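# Line up three dice on the mat by value

## Task

Arrange all three dice so each rests entirely on the mat, flat, and keeps the number it currently shows on top. Their centres must lie along one straight line that runs radially outward from the midpoint between the two arm bases. The lowest value sits closest to that midpoint and the highest farthest. The arrangement must hold with no gripper supporting it. Finish with both grippers released and moved away.

## Robot and tools

Robot: two Kinova Gen3 seven-joint arms, left_arm and right_arm. Each carries a Robotiq 2F-85 two-finger gripper and a wrist camera. The base of left_arm is at (-0.041, +0.335, 0) m and the base of right_arm is at (-0.033, -0.300, 0) m. Both are yawed slightly: quat_wxyz (+0.998, 0, 0, +0.064) for left_arm and (+0.998, 0, 0, +0.062) for right_arm. The dice line is measured from the point halfway between the two bases, about (-0.037, +0.018, 0).

Frame: every pose uses one scene frame. Its origin is on the table surface between the arms. +x points out over the table, +z points up, and left_arm is on the +y side. The words left and right are arm names only; they do not mean sides of a camera image. Gripper axes: the fingers extend along the gripper's +z and close along its y. end_effector_position is the spot midway between the pads when they are shut. Closed fingertips reach about 19 mm past it; fully open, about 6 mm. Closing also pushes the tips about 13 mm farther out, so leave that clearance above the table.

Row format: one row is 18 numbers for both arms together. The first nine are left_arm: x, y, z (metres), then qw, qx, qy, qz (w first), then gripper position, then gripper speed. The last nine are the same fields for right_arm. Send all 18 even when only one arm moves. x, y, z and the quaternion form an absolute target pose for that gripper's end_effector_position and end_effector_quat_wxyz in the scene frame; they are not offsets. A call is refused if a target lies more than 0.6 m from that arm's last reported position along any of its gripper's axes. On every control step the commanded pose is clipped to at most 70 mm and 16 degrees from the measured pose. When an action ends, the arm continues only as far as that last clipped pose, so check the result and send the remainder. To keep an arm still, resend its last reported pose and its current gripper numbers. To hold an orientation, keep sending the same quaternion instead of the drifting reported one.

Gripper numbers range from -1 to 1. For position, +1 is fully open (85 mm), 0 is about 41 mm, about -0.8 brings the pads together, and -1 closes until blocked. A full close grips with roughly 190-235 N per pad. For speed, -1 is about 20 mm/s, 0 about 85 mm/s and +1 about 150 mm/s. A 0 is a real command, so repeat the previous pair if the gripper should not change. For a gentle grip, open first and then close to slightly less than the object's width. To release, command wider than the object. The fingers re-close by themselves, no further than the commanded position, if the object slips or is lost.

Tools:
- execute_actions: takes actions, a list of zero or one item, and an optional pictures boolean. An empty list only reports the state. An item {rows, steps} runs 1-15 rows for up to 15 steps of 1/30 s each (default 15); each row lasts one step and the last row repeats. An item {steps} alone, up to 300, is a pause counted from the previous result, and your reply time counts toward it.
- move: target is one 18-number row of absolute poses and gripper numbers; speed is in m/s from 0.002 to 0.5, default 0.25. Rotation is capped at twice that value in rad/s. Each gripper follows a straight path, and all paths finish together after 0.5-10 s. Paths ignore obstacles and the other arm. Finger numbers are applied at the start. Its result adds a move: line with the outcome (done, off_target, moving, held, fault), any limits (paced = target clipped; held = steps were blocked, after which the arm may briefly go faster), and each gripper's remaining distance to its target.
- wait: seconds, 0-10. The robot receives nothing new.
- zoom_image: camera, one of cam_head_left, cam_head_right, cam_left_wrist, cam_right_wrist, each 672x504. region is [x0, y0, x1, y1] in pixels from the top-left corner, at most 504x504.
- read_manual: section "licences" returns licence text only.
- finished_scene: scene number. Replying without any tool call also ends the run.

Results: the state line `left_arm: …` | `right_arm: …` gives each gripper's position and quaternion; at long reach the printed position can be off. position_measured_pct is roughly 50 - 50 x position, so 0 means fully open. A reading that stops below 90 means something is held or blocking; about 90 or more means the pads met on nothing or on something tiny. HELD marks steps that were not sent. A pose unreachable line names an arm whose command the clearance check changed. Hand target shows what the controller is currently steering toward. MOTOR HOT appears at 60 °C; at 75 °C an OVER-TEMPERATURE FAULT makes that arm sag, and holding loads heats motors. A TORQUE FAULT freezes an arm for 10 s. Load limits are 48.6 N m on the first four joints and 30.6 N m on the wrist joints. The simulation keeps running while you compose a reply.

Avoid: collisions or pushing between the arms, fast moves into contact, targets far beyond a contact point (they press harder), drops and slips, and anything leaving the table. Dice or held objects may occasionally be nudged by outside forces, so check the result and images before letting go and before finishing.

Each tool is called as name(argument=value, ...), one argument or row to a line, values as JSON.

## Session

execute_actions(
  actions=[],
)

Scene clock: 0.00 s of 4800.00 s.
left_arm: end_effector_position=(+0.0644, +0.1813, +0.1513) position_measured_pct=0.0 end_effector_quat_wxyz=(-0.013, +0.952, -0.307, -0.006) | right_arm: end_effector_position=(+0.1544, -0.6394, +0.1631) position_measured_pct=0.0 end_effector_quat_wxyz=(+0.066, +0.950, +0.296, -0.069)
Joint positions: left_arm=[ 0.553 -0.031  0.427  2.482 -0.004  0.712 -1.34 ] | right_arm=[ 0.655  0.336  0.42   2.024  0.059  0.732 -0.085]
Joint velocities: left_arm=[ 0.001  0.     0.001 -0.001 -0.    -0.001  0.   ] | right_arm=[ 0.002 -0.002  0.     0.     0.     0.    -0.001]
Hand target (left_arm): +0.064, +0.181, +0.151; -0.013, +0.952, -0.307, -0.006
Hand target (right_arm): +0.154, -0.639, +0.163; +0.066, +0.950, +0.296, -0.069

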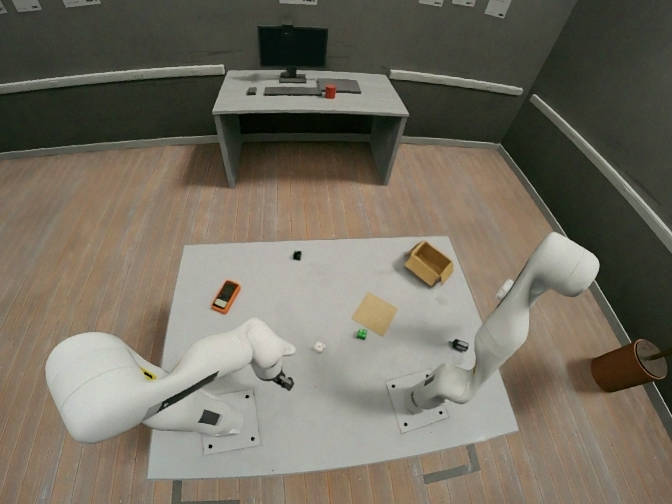

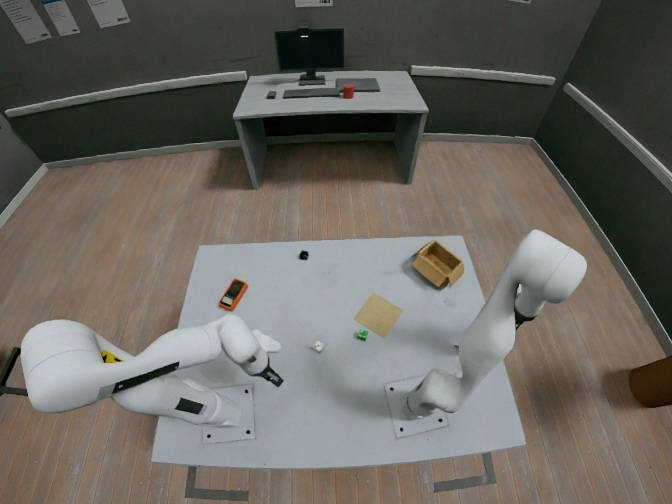

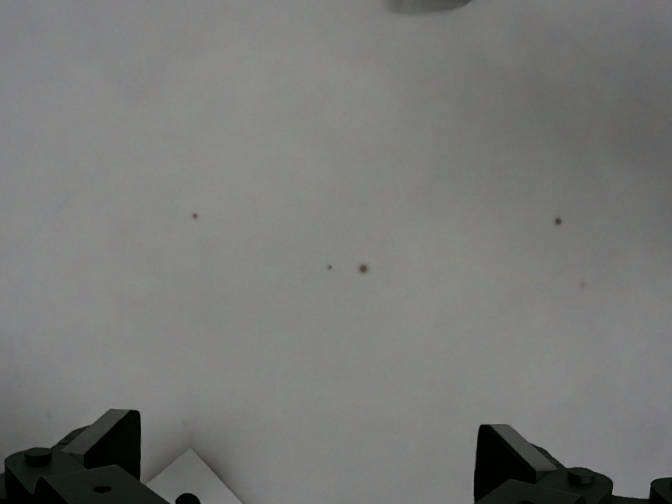

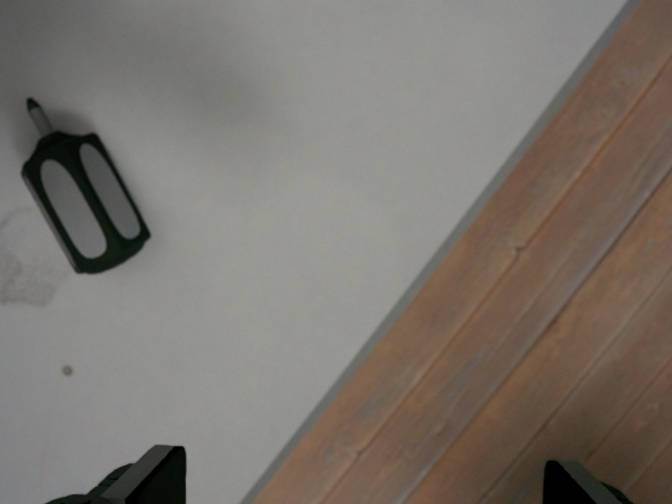

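zoom_image(
  camera="cam_head_left",
  region=[270, 240, 430, 360],
)

zoom_image(
  camera="cam_head_right",
  region=[270, 240, 430, 360],
)

Region (270, 240, 430, 360) of cam_head_left's 672x504 image, scaled by 3.150, with more detail than that image has; it fills the top 378 rows of this view, and the rest is white.

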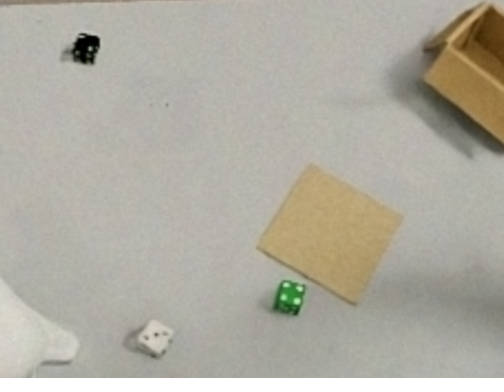

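Region (270, 240, 430, 360) of cam_head_right's 672x504 image, scaled by 3.150, with more detail than that image has; it fills the top 378 rows of this view, and the rest is white.

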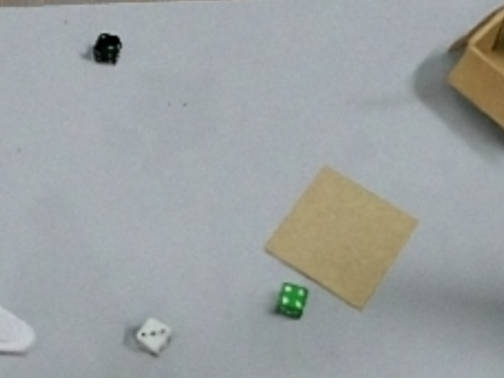

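move(
  target=[0.12,0.05,0.35,0,1,0,0,1,0,0.1544,-0.6394,0.1631,0.066,0.95,0.296,-0.069,1,0],
)

Scene clock: 8.83 s of 4800.00 s.
left_arm: end_effector_position=(+0.1204, +0.0501, +0.3500) position_measured_pct=0.0 end_effector_quat_wxyz=(+0.000, +1.000, -0.001, +0.000) | right_arm: end_effector_position=(+0.1544, -0.6394, +0.1631) position_measured_pct=0.0 end_effector_quat_wxyz=(+0.066, +0.950, +0.296, -0.069)
Joint positions: left_arm=[ 0.586  0.027  0.54   1.689 -0.014  1.429 -0.571] | right_arm=[ 0.653  0.336  0.42   2.025  0.06   0.731 -0.087]
Joint velocities: left_arm=[ 0.002  0.01   0.006 -0.004  0.001  0.001 -0.   ] | right_arm=[-0.     0.002 -0.001 -0.001 -0.002 -0.     0.001]
Hand target (left_arm): +0.120, +0.050, +0.350; -0.000, +1.000, -0.001, -0.000
Hand target (right_arm): +0.154, -0.639, +0.163; +0.066, +0.950, +0.296, -0.069
Off the commanded pose (left_arm): 0.000 m, 0 deg.
Off the commanded pose (right_arm): 0.000 m, 0 deg.
After step 90, 4.17 s passed at rest.
move: done

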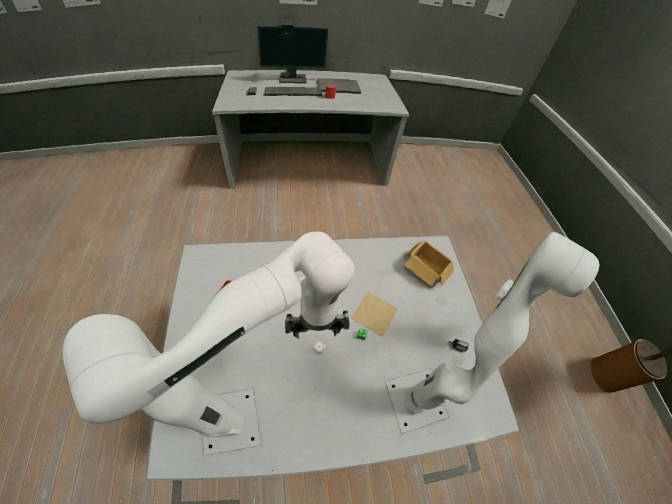

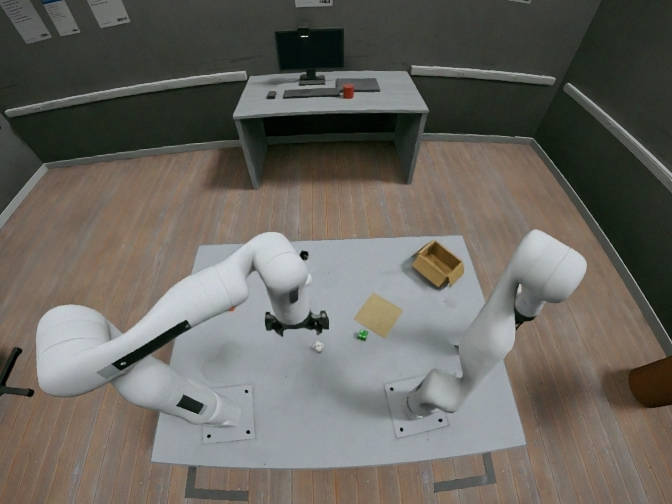

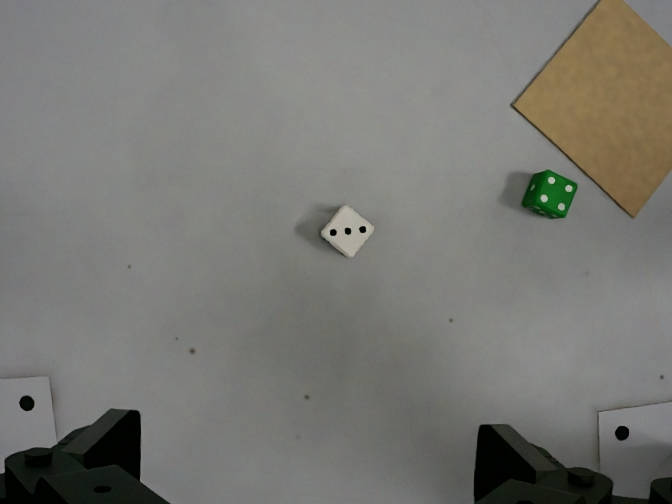

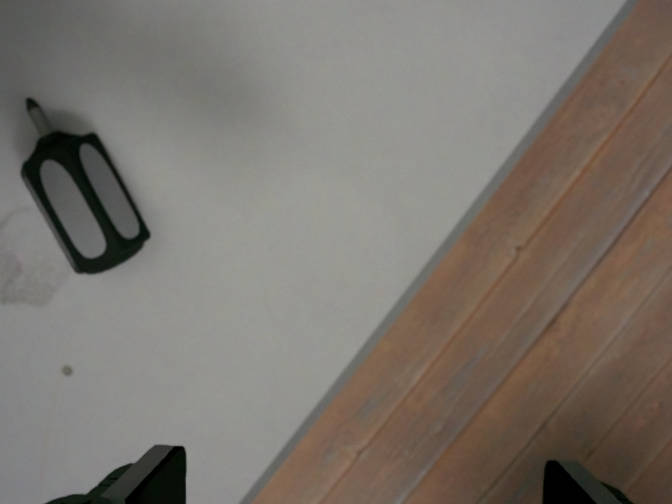

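move(
  target=[0.45,0.1,0.35,0,1,0,0,1,0,0.1544,-0.6394,0.1631,0.066,0.95,0.296,-0.069,1,0],
)

Scene clock: 19.37 s of 4800.00 s.
left_arm: end_effector_position=(+0.4496, +0.1001, +0.3510) position_measured_pct=0.0 end_effector_quat_wxyz=(+0.001, +1.000, -0.001, +0.000) | right_arm: end_effector_position=(+0.1544, -0.6394, +0.1631) position_measured_pct=0.0 end_effector_quat_wxyz=(+0.066, +0.950, +0.296, -0.069)
Joint positions: left_arm=[ 0.358  0.595  0.375  0.923 -0.206  1.653 -1.044] | right_arm=[ 0.653  0.336  0.42   2.025  0.06   0.731 -0.087]
Joint velocities: left_arm=[ 0.003  0.013 -0.001 -0.005 -0.001 -0.001  0.   ] | right_arm=[ 0.     0.001  0.    -0.001  0.    -0.    -0.001]
Hand target (left_arm): +0.450, +0.100, +0.350; +0.001, +1.000, -0.001, -0.000
Hand target (right_arm): +0.154, -0.639, +0.163; +0.066, +0.950, +0.296, -0.069
Off the commanded pose (left_arm): 0.001 m, 0 deg.
Off the commanded pose (right_arm): 0.000 m, 0 deg.
After step 90, 5.70 s passed at rest.
move: done

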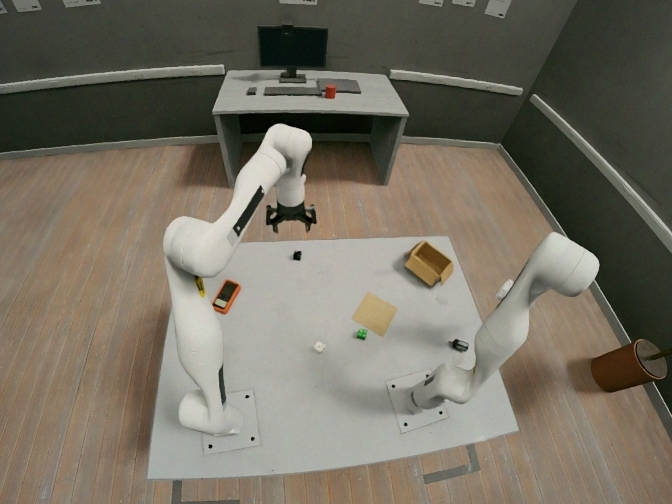

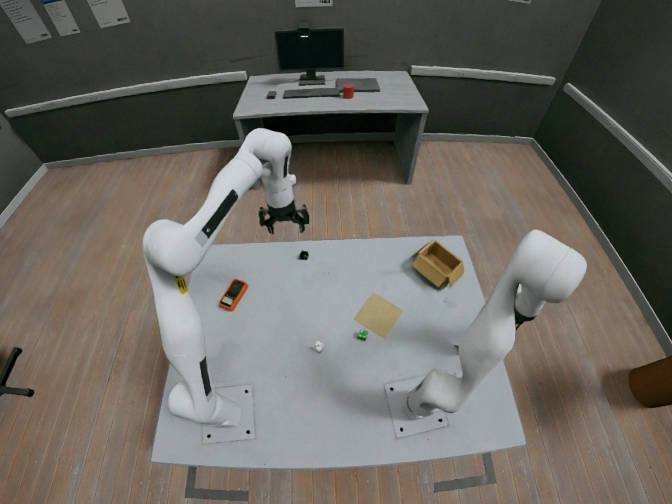

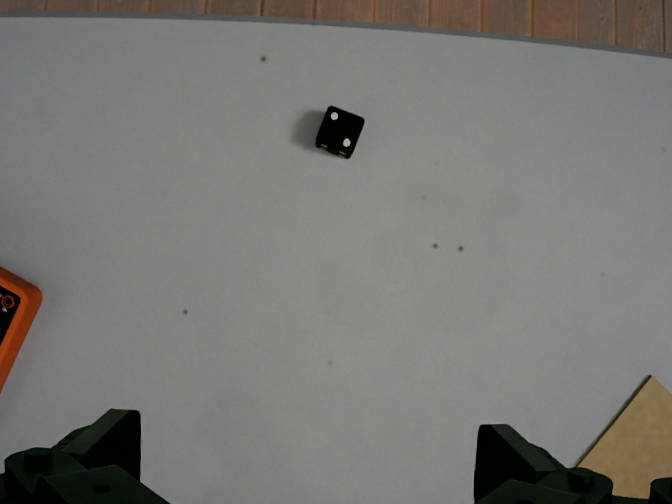

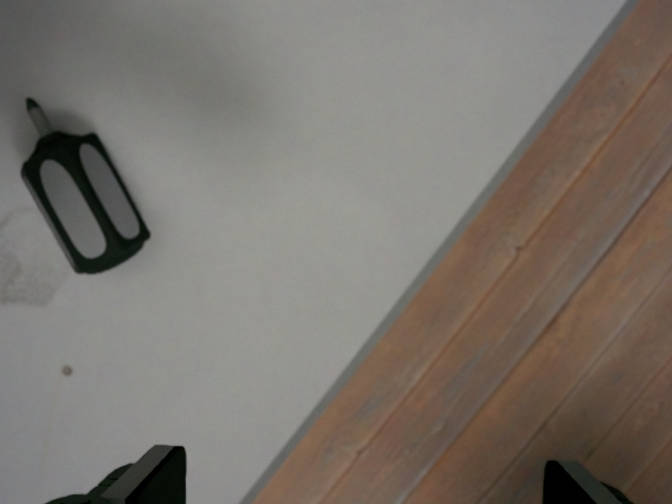

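move(
  target=[0.58,0.09,0.13,0,0.986,-0.165,0,1,0,0.1544,-0.6394,0.1631,0.066,0.95,0.296,-0.069,1,0],
)

Scene clock: 28.60 s of 4800.00 s.
left_arm: end_effector_position=(+0.5802, +0.0904, +0.1309) position_measured_pct=0.0 end_effector_quat_wxyz=(+0.000, +0.986, -0.165, +0.001) | right_arm: end_effector_position=(+0.1544, -0.6394, +0.1631) position_measured_pct=0.0 end_effector_quat_wxyz=(+0.066, +0.950, +0.296, -0.069)
Joint positions: left_arm=[ 0.346  1.044  0.38   0.757 -0.332  1.383 -1.421] | right_arm=[ 0.653  0.336  0.42   2.025  0.06   0.731 -0.087]
Joint velocities: left_arm=[ 0.002  0.01   0.    -0.004 -0.     0.    -0.   ] | right_arm=[ 0.001 -0.001 -0.    -0.001  0.     0.    -0.002]
Hand target (left_arm): +0.580, +0.090, +0.130; +0.000, +0.986, -0.165, +0.000
Hand target (right_arm): +0.154, -0.639, +0.163; +0.066, +0.950, +0.296, -0.069
Off the commanded pose (left_arm): 0.001 m, 0 deg.
Off the commanded pose (right_arm): 0.000 m, 0 deg.
After step 90, 4.80 s passed at rest.
move: done

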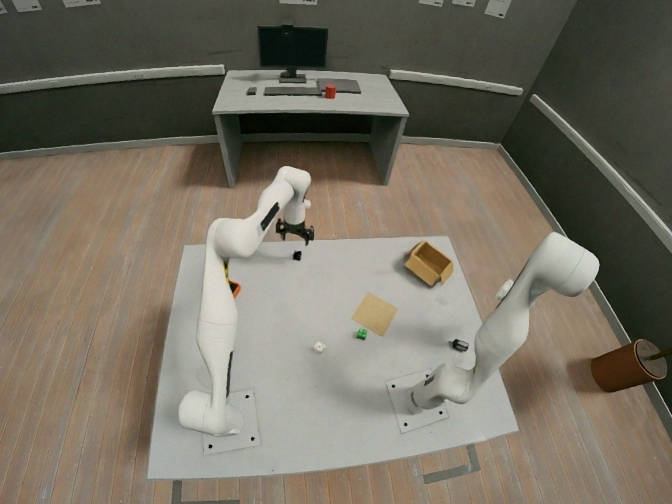

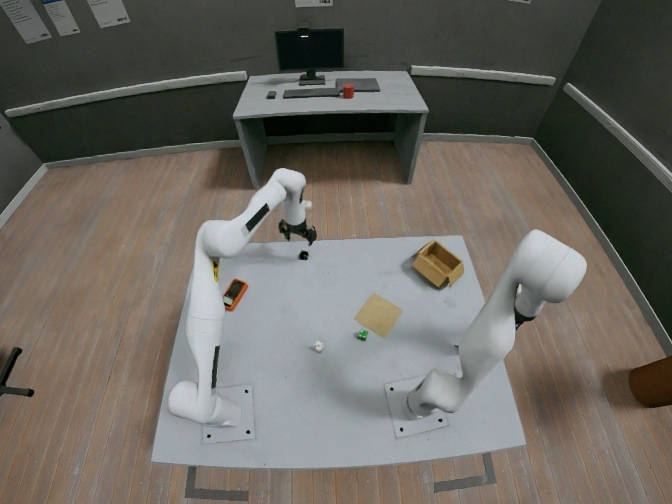

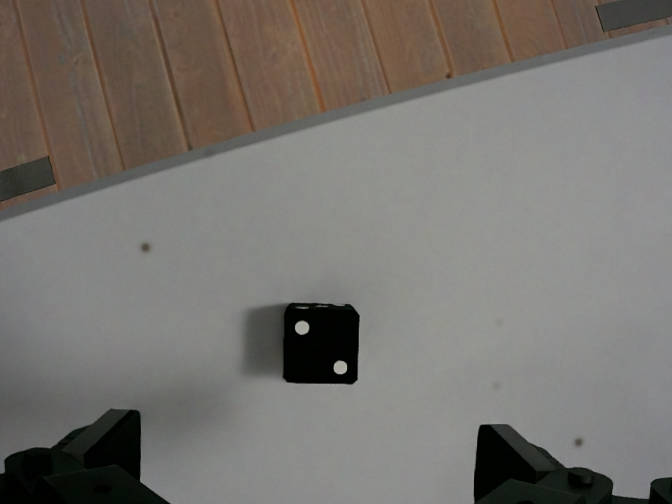

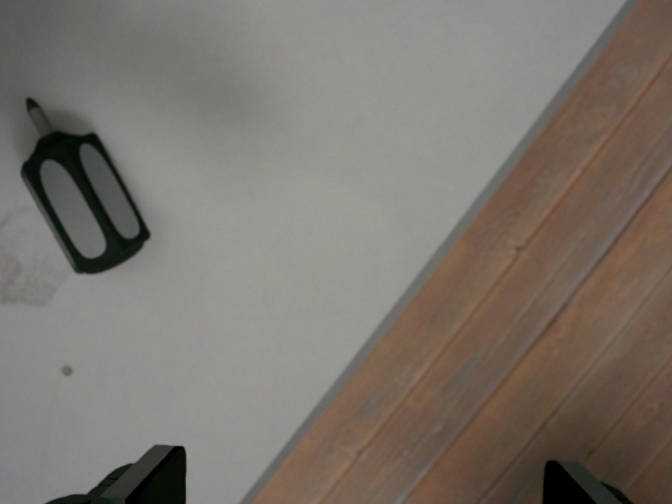

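move(
  target=[0.597,0.08,0.024,0,0.986,-0.165,0,1,0,0.1544,-0.6394,0.1631,0.066,0.95,0.296,-0.069,1,0],
  speed=0.1,
)

move(
  target=[0.597,0.08,0.024,0,0.986,-0.165,0,-1,0,0.1544,-0.6394,0.1631,0.066,0.95,0.296,-0.069,1,0],
)

Scene clock: 33.87 s of 4800.00 s.
left_arm: end_effector_position=(+0.5972, +0.0801, +0.0243) position_measured_pct=0.0 end_effector_quat_wxyz=(-0.000, +0.986, -0.165, +0.000) | right_arm: end_effector_position=(+0.1544, -0.6394, +0.1631) position_measured_pct=0.0 end_effector_quat_wxyz=(+0.066, +0.950, +0.296, -0.069)
Joint positions: left_arm=[ 0.364  1.211  0.359  0.73  -0.355  1.242 -1.415] | right_arm=[ 0.653  0.336  0.42   2.025  0.06   0.731 -0.087]
Joint velocities: left_arm=[ 0.002  0.003  0.002 -0.003  0.002  0.     0.   ] | right_arm=[-0.003 -0.001  0.     0.001  0.001 -0.     0.001]
Hand target (left_arm): +0.597, +0.080, +0.024; -0.000, +0.986, -0.165, +0.000
Hand target (right_arm): +0.154, -0.639, +0.163; +0.066, +0.950, +0.296, -0.069
Off the commanded pose (left_arm): 0.000 m, 0 deg.
Off the commanded pose (right_arm): 0.000 m, 0 deg.
After step 90, 0.90 s passed at rest.
move: done

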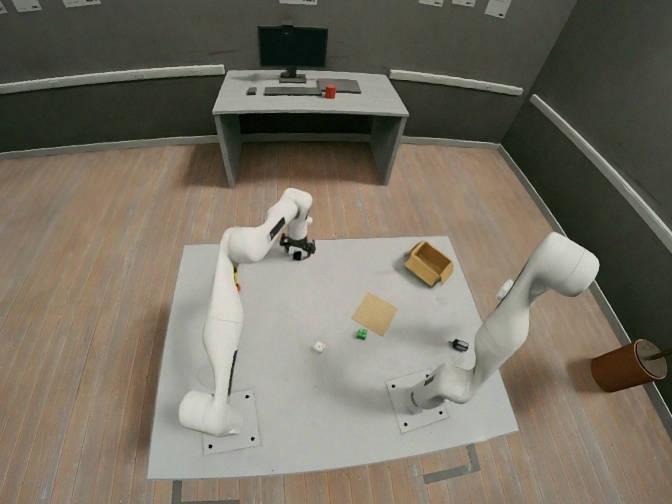

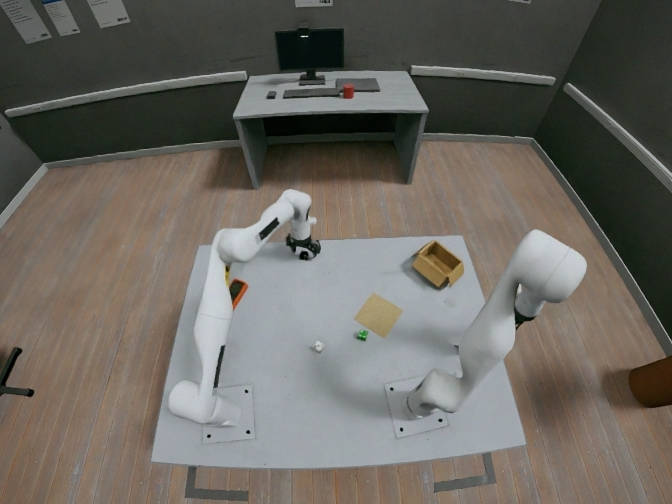

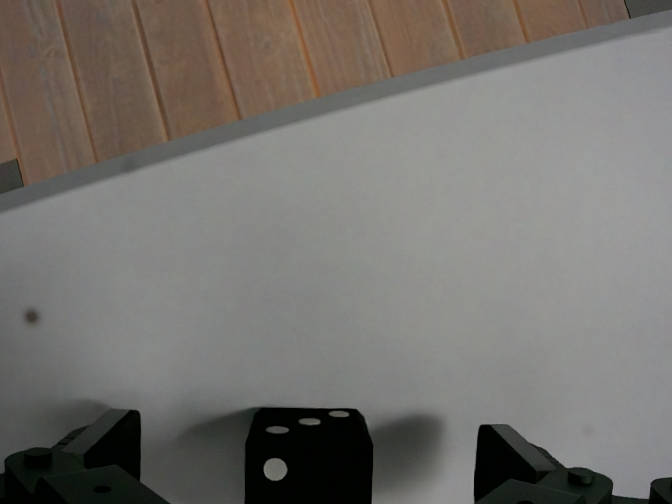

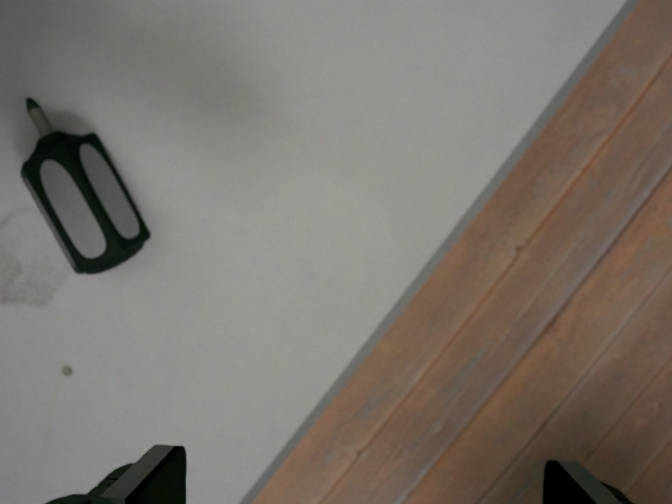

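Scene clock: 34.90 s of 4800.00 s.
left_arm: end_effector_position=(+0.5972, +0.0799, +0.0245) position_measured_pct=63.9 end_effector_quat_wxyz=(+0.000, +0.986, -0.165, +0.000) | right_arm: end_effector_position=(+0.1544, -0.6394, +0.1631) position_measured_pct=0.0 end_effector_quat_wxyz=(+0.066, +0.950, +0.296, -0.069)
Joint positions: left_arm=[ 0.365  1.211  0.359  0.73  -0.355  1.242 -1.415] | right_arm=[ 0.653  0.336  0.42   2.025  0.06   0.731 -0.087]
Joint velocities: left_arm=[-0.001 -0.     0.001 -0.001 -0.001  0.001 -0.001] | right_arm=[ 0.001 -0.001  0.     0.002 -0.001 -0.    -0.   ]
Hand target (left_arm): +0.597, +0.080, +0.024; -0.000, +0.986, -0.165, -0.000
Hand target (right_arm): +0.154, -0.639, +0.163; +0.066, +0.950, +0.296, -0.069
Off the commanded pose (left_arm): 0.001 m, 0 deg.
Off the commanded pose (right_arm): 0.000 m, 0 deg.
move: done

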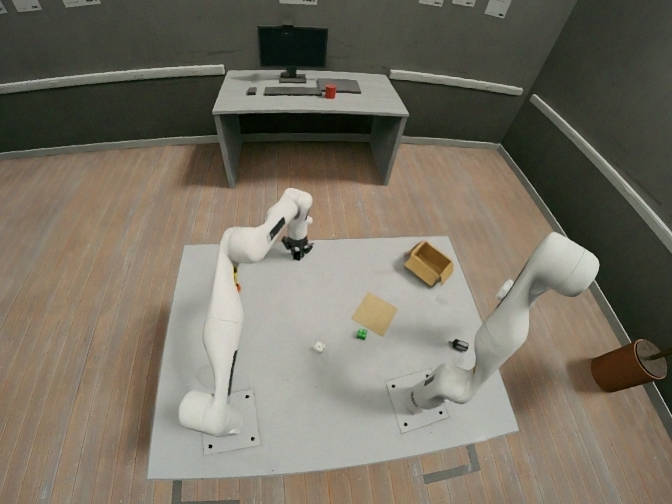

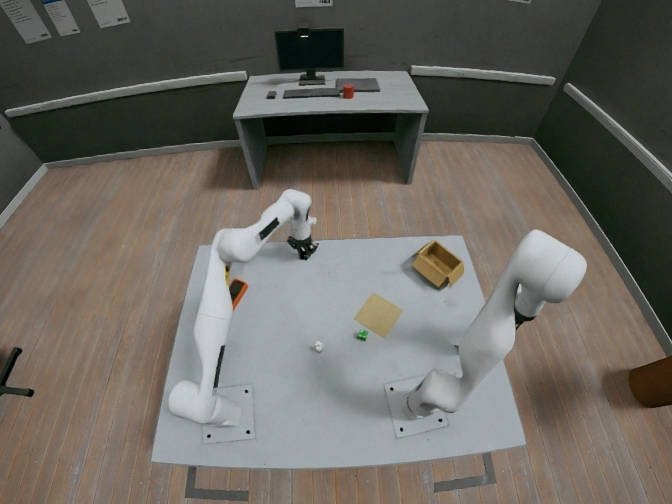

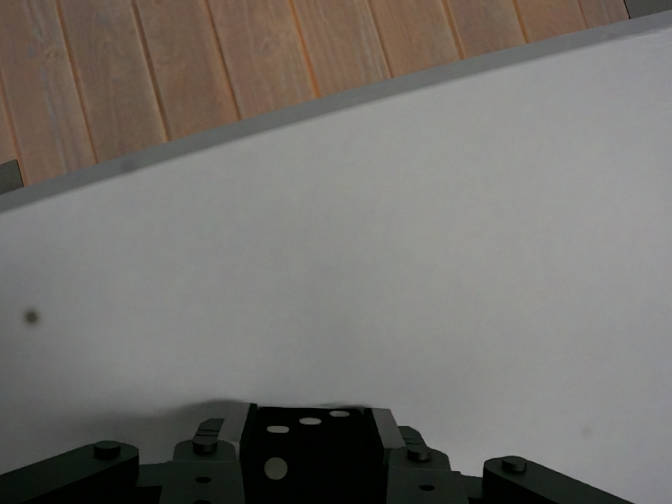

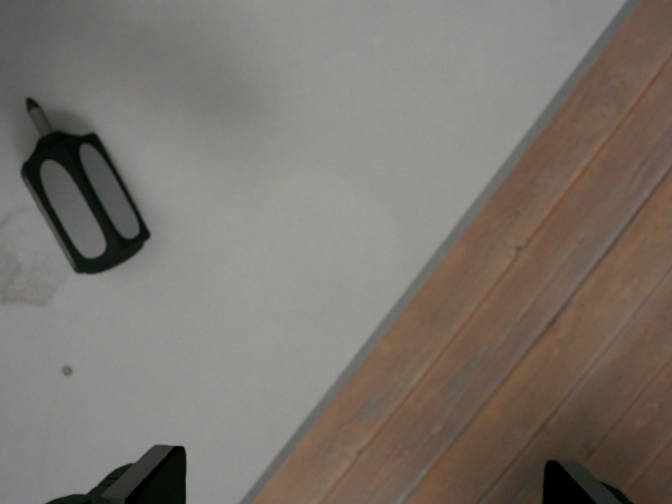

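move(
  target=[0.597,0.08,0.12,0,0.986,-0.165,0,-1,0,0.1544,-0.6394,0.1631,0.066,0.95,0.296,-0.069,1,0],
)

move(
  target=[0.24,-0.13,0.25,0,0.931,-0.367,0,-1,0,0.1544,-0.6394,0.1631,0.066,0.95,0.296,-0.069,1,0],
)

Scene clock: 39.73 s of 4800.00 s.
left_arm: end_effector_position=(+0.5971, +0.0800, +0.1201) position_measured_pct=63.9 end_effector_quat_wxyz=(+0.000, +0.986, -0.165, +0.000) | right_arm: end_effector_position=(+0.1544, -0.6394, +0.1631) position_measured_pct=0.0 end_effector_quat_wxyz=(+0.066, +0.950, +0.296, -0.069)
Joint positions: left_arm=[ 0.375  1.121  0.377  0.615 -0.341  1.442 -1.44 ] | right_arm=[ 0.653  0.336  0.42   2.025  0.06   0.731 -0.087]
Joint velocities: left_arm=[ 0.002  0.002 -0.001 -0.001  0.002  0.001 -0.   ] | right_arm=[-0.     0.001 -0.    -0.     0.    -0.    -0.   ]
Hand target (left_arm): +0.597, +0.080, +0.120; +0.000, +0.986, -0.165, +0.000
Hand target (right_arm): +0.154, -0.639, +0.163; +0.066, +0.950, +0.296, -0.069
Off the commanded pose (left_arm): 0.000 m, 0 deg.
Off the commanded pose (right_arm): 0.000 m, 0 deg.
After step 90, 1.07 s passed at rest.
move: done

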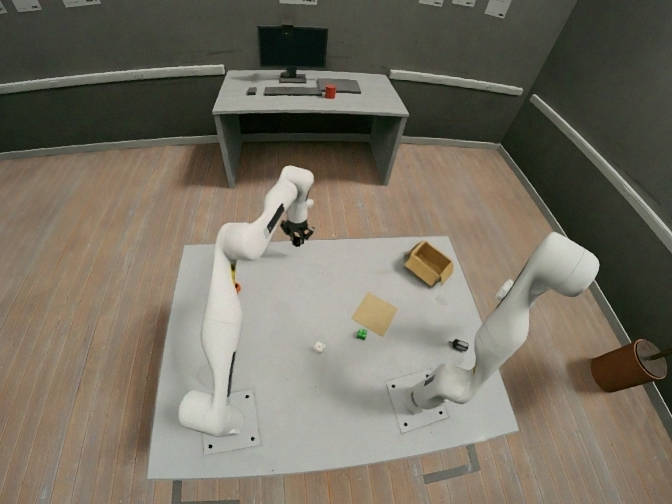

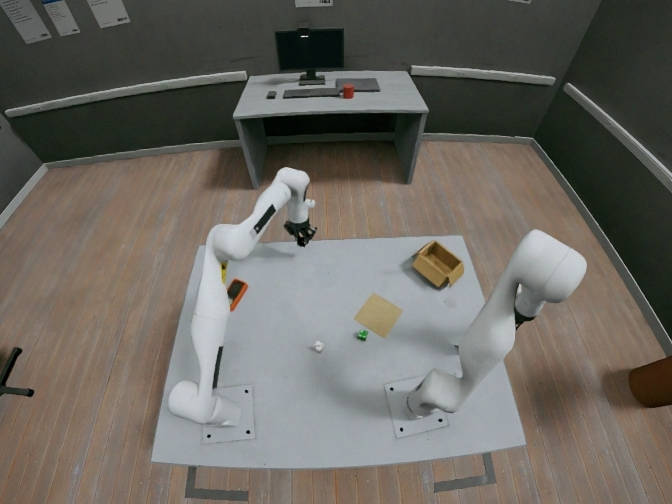

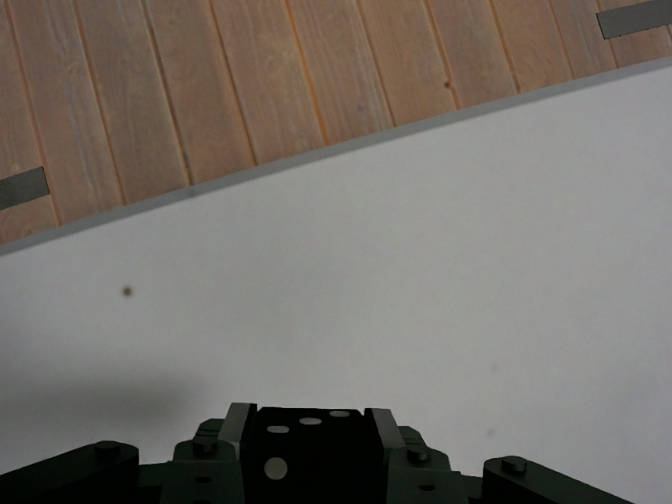

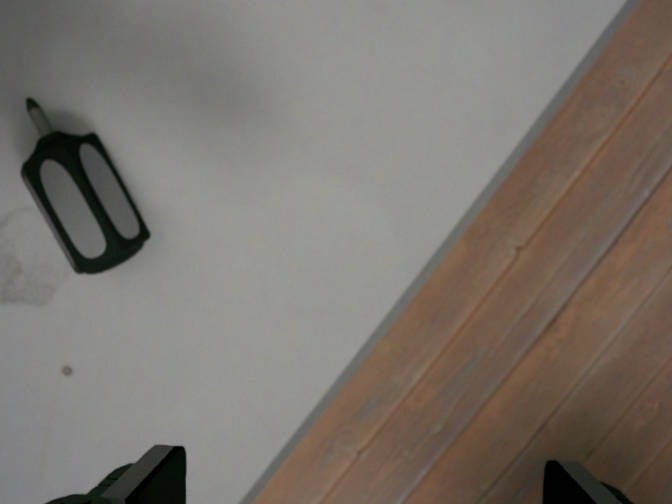

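Scene clock: 41.87 s of 4800.00 s.
left_arm: end_effector_position=(+0.2411, -0.1293, +0.2498) position_measured_pct=63.9 end_effector_quat_wxyz=(-0.002, +0.931, -0.366, -0.000) | right_arm: end_effector_position=(+0.1544, -0.6394, +0.1631) position_measured_pct=0.0 end_effector_quat_wxyz=(+0.066, +0.950, +0.296, -0.069)
Joint positions: left_arm=[ 0.831  0.643  0.53   1.213 -0.317  1.368 -1.111] | right_arm=[ 0.653  0.336  0.421  2.025  0.06   0.731 -0.087]
Joint velocities: left_arm=[ 0.006  0.001  0.006 -0.001 -0.001  0.002  0.002] | right_arm=[ 0.001 -0.    -0.001  0.001  0.001  0.     0.   ]
Hand target (left_arm): +0.241, -0.130, +0.250; -0.002, +0.930, -0.366, -0.000
Hand target (right_arm): +0.154, -0.639, +0.163; +0.066, +0.950, +0.296, -0.069
Off the commanded pose (left_arm): 0.001 m, 0 deg.
Off the commanded pose (right_arm): 0.000 m, 0 deg.
move: done

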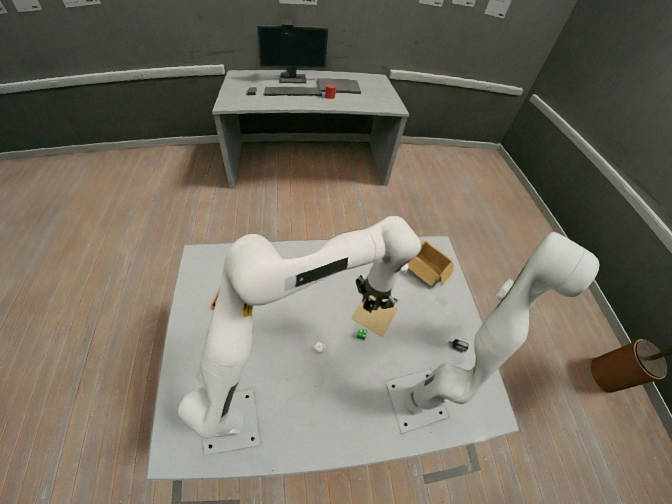

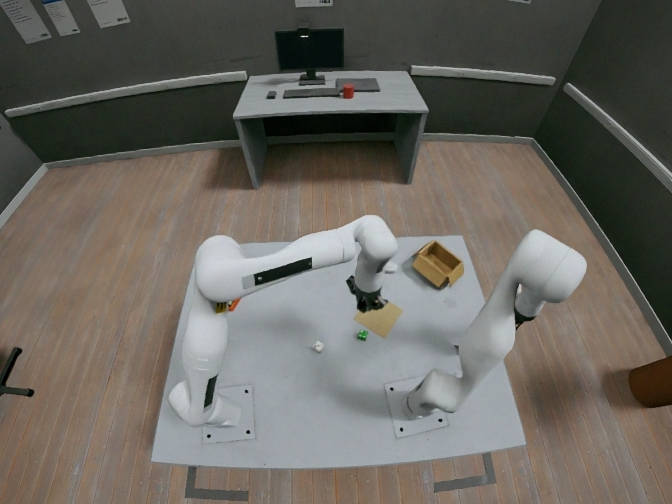

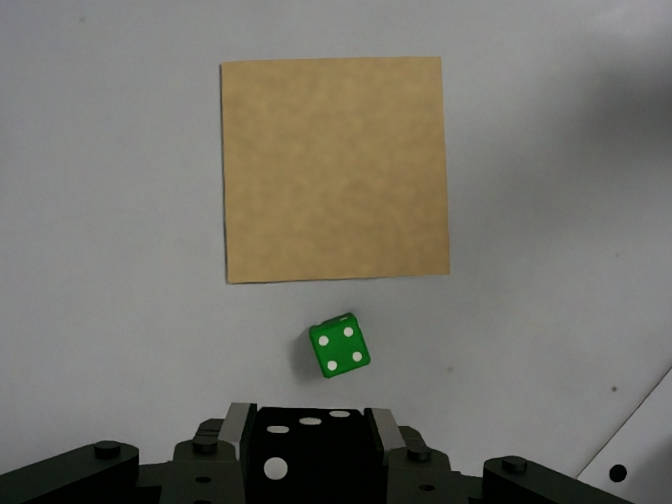

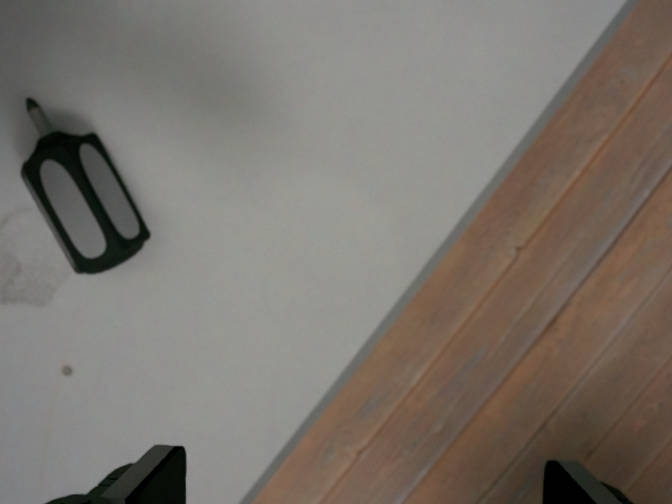

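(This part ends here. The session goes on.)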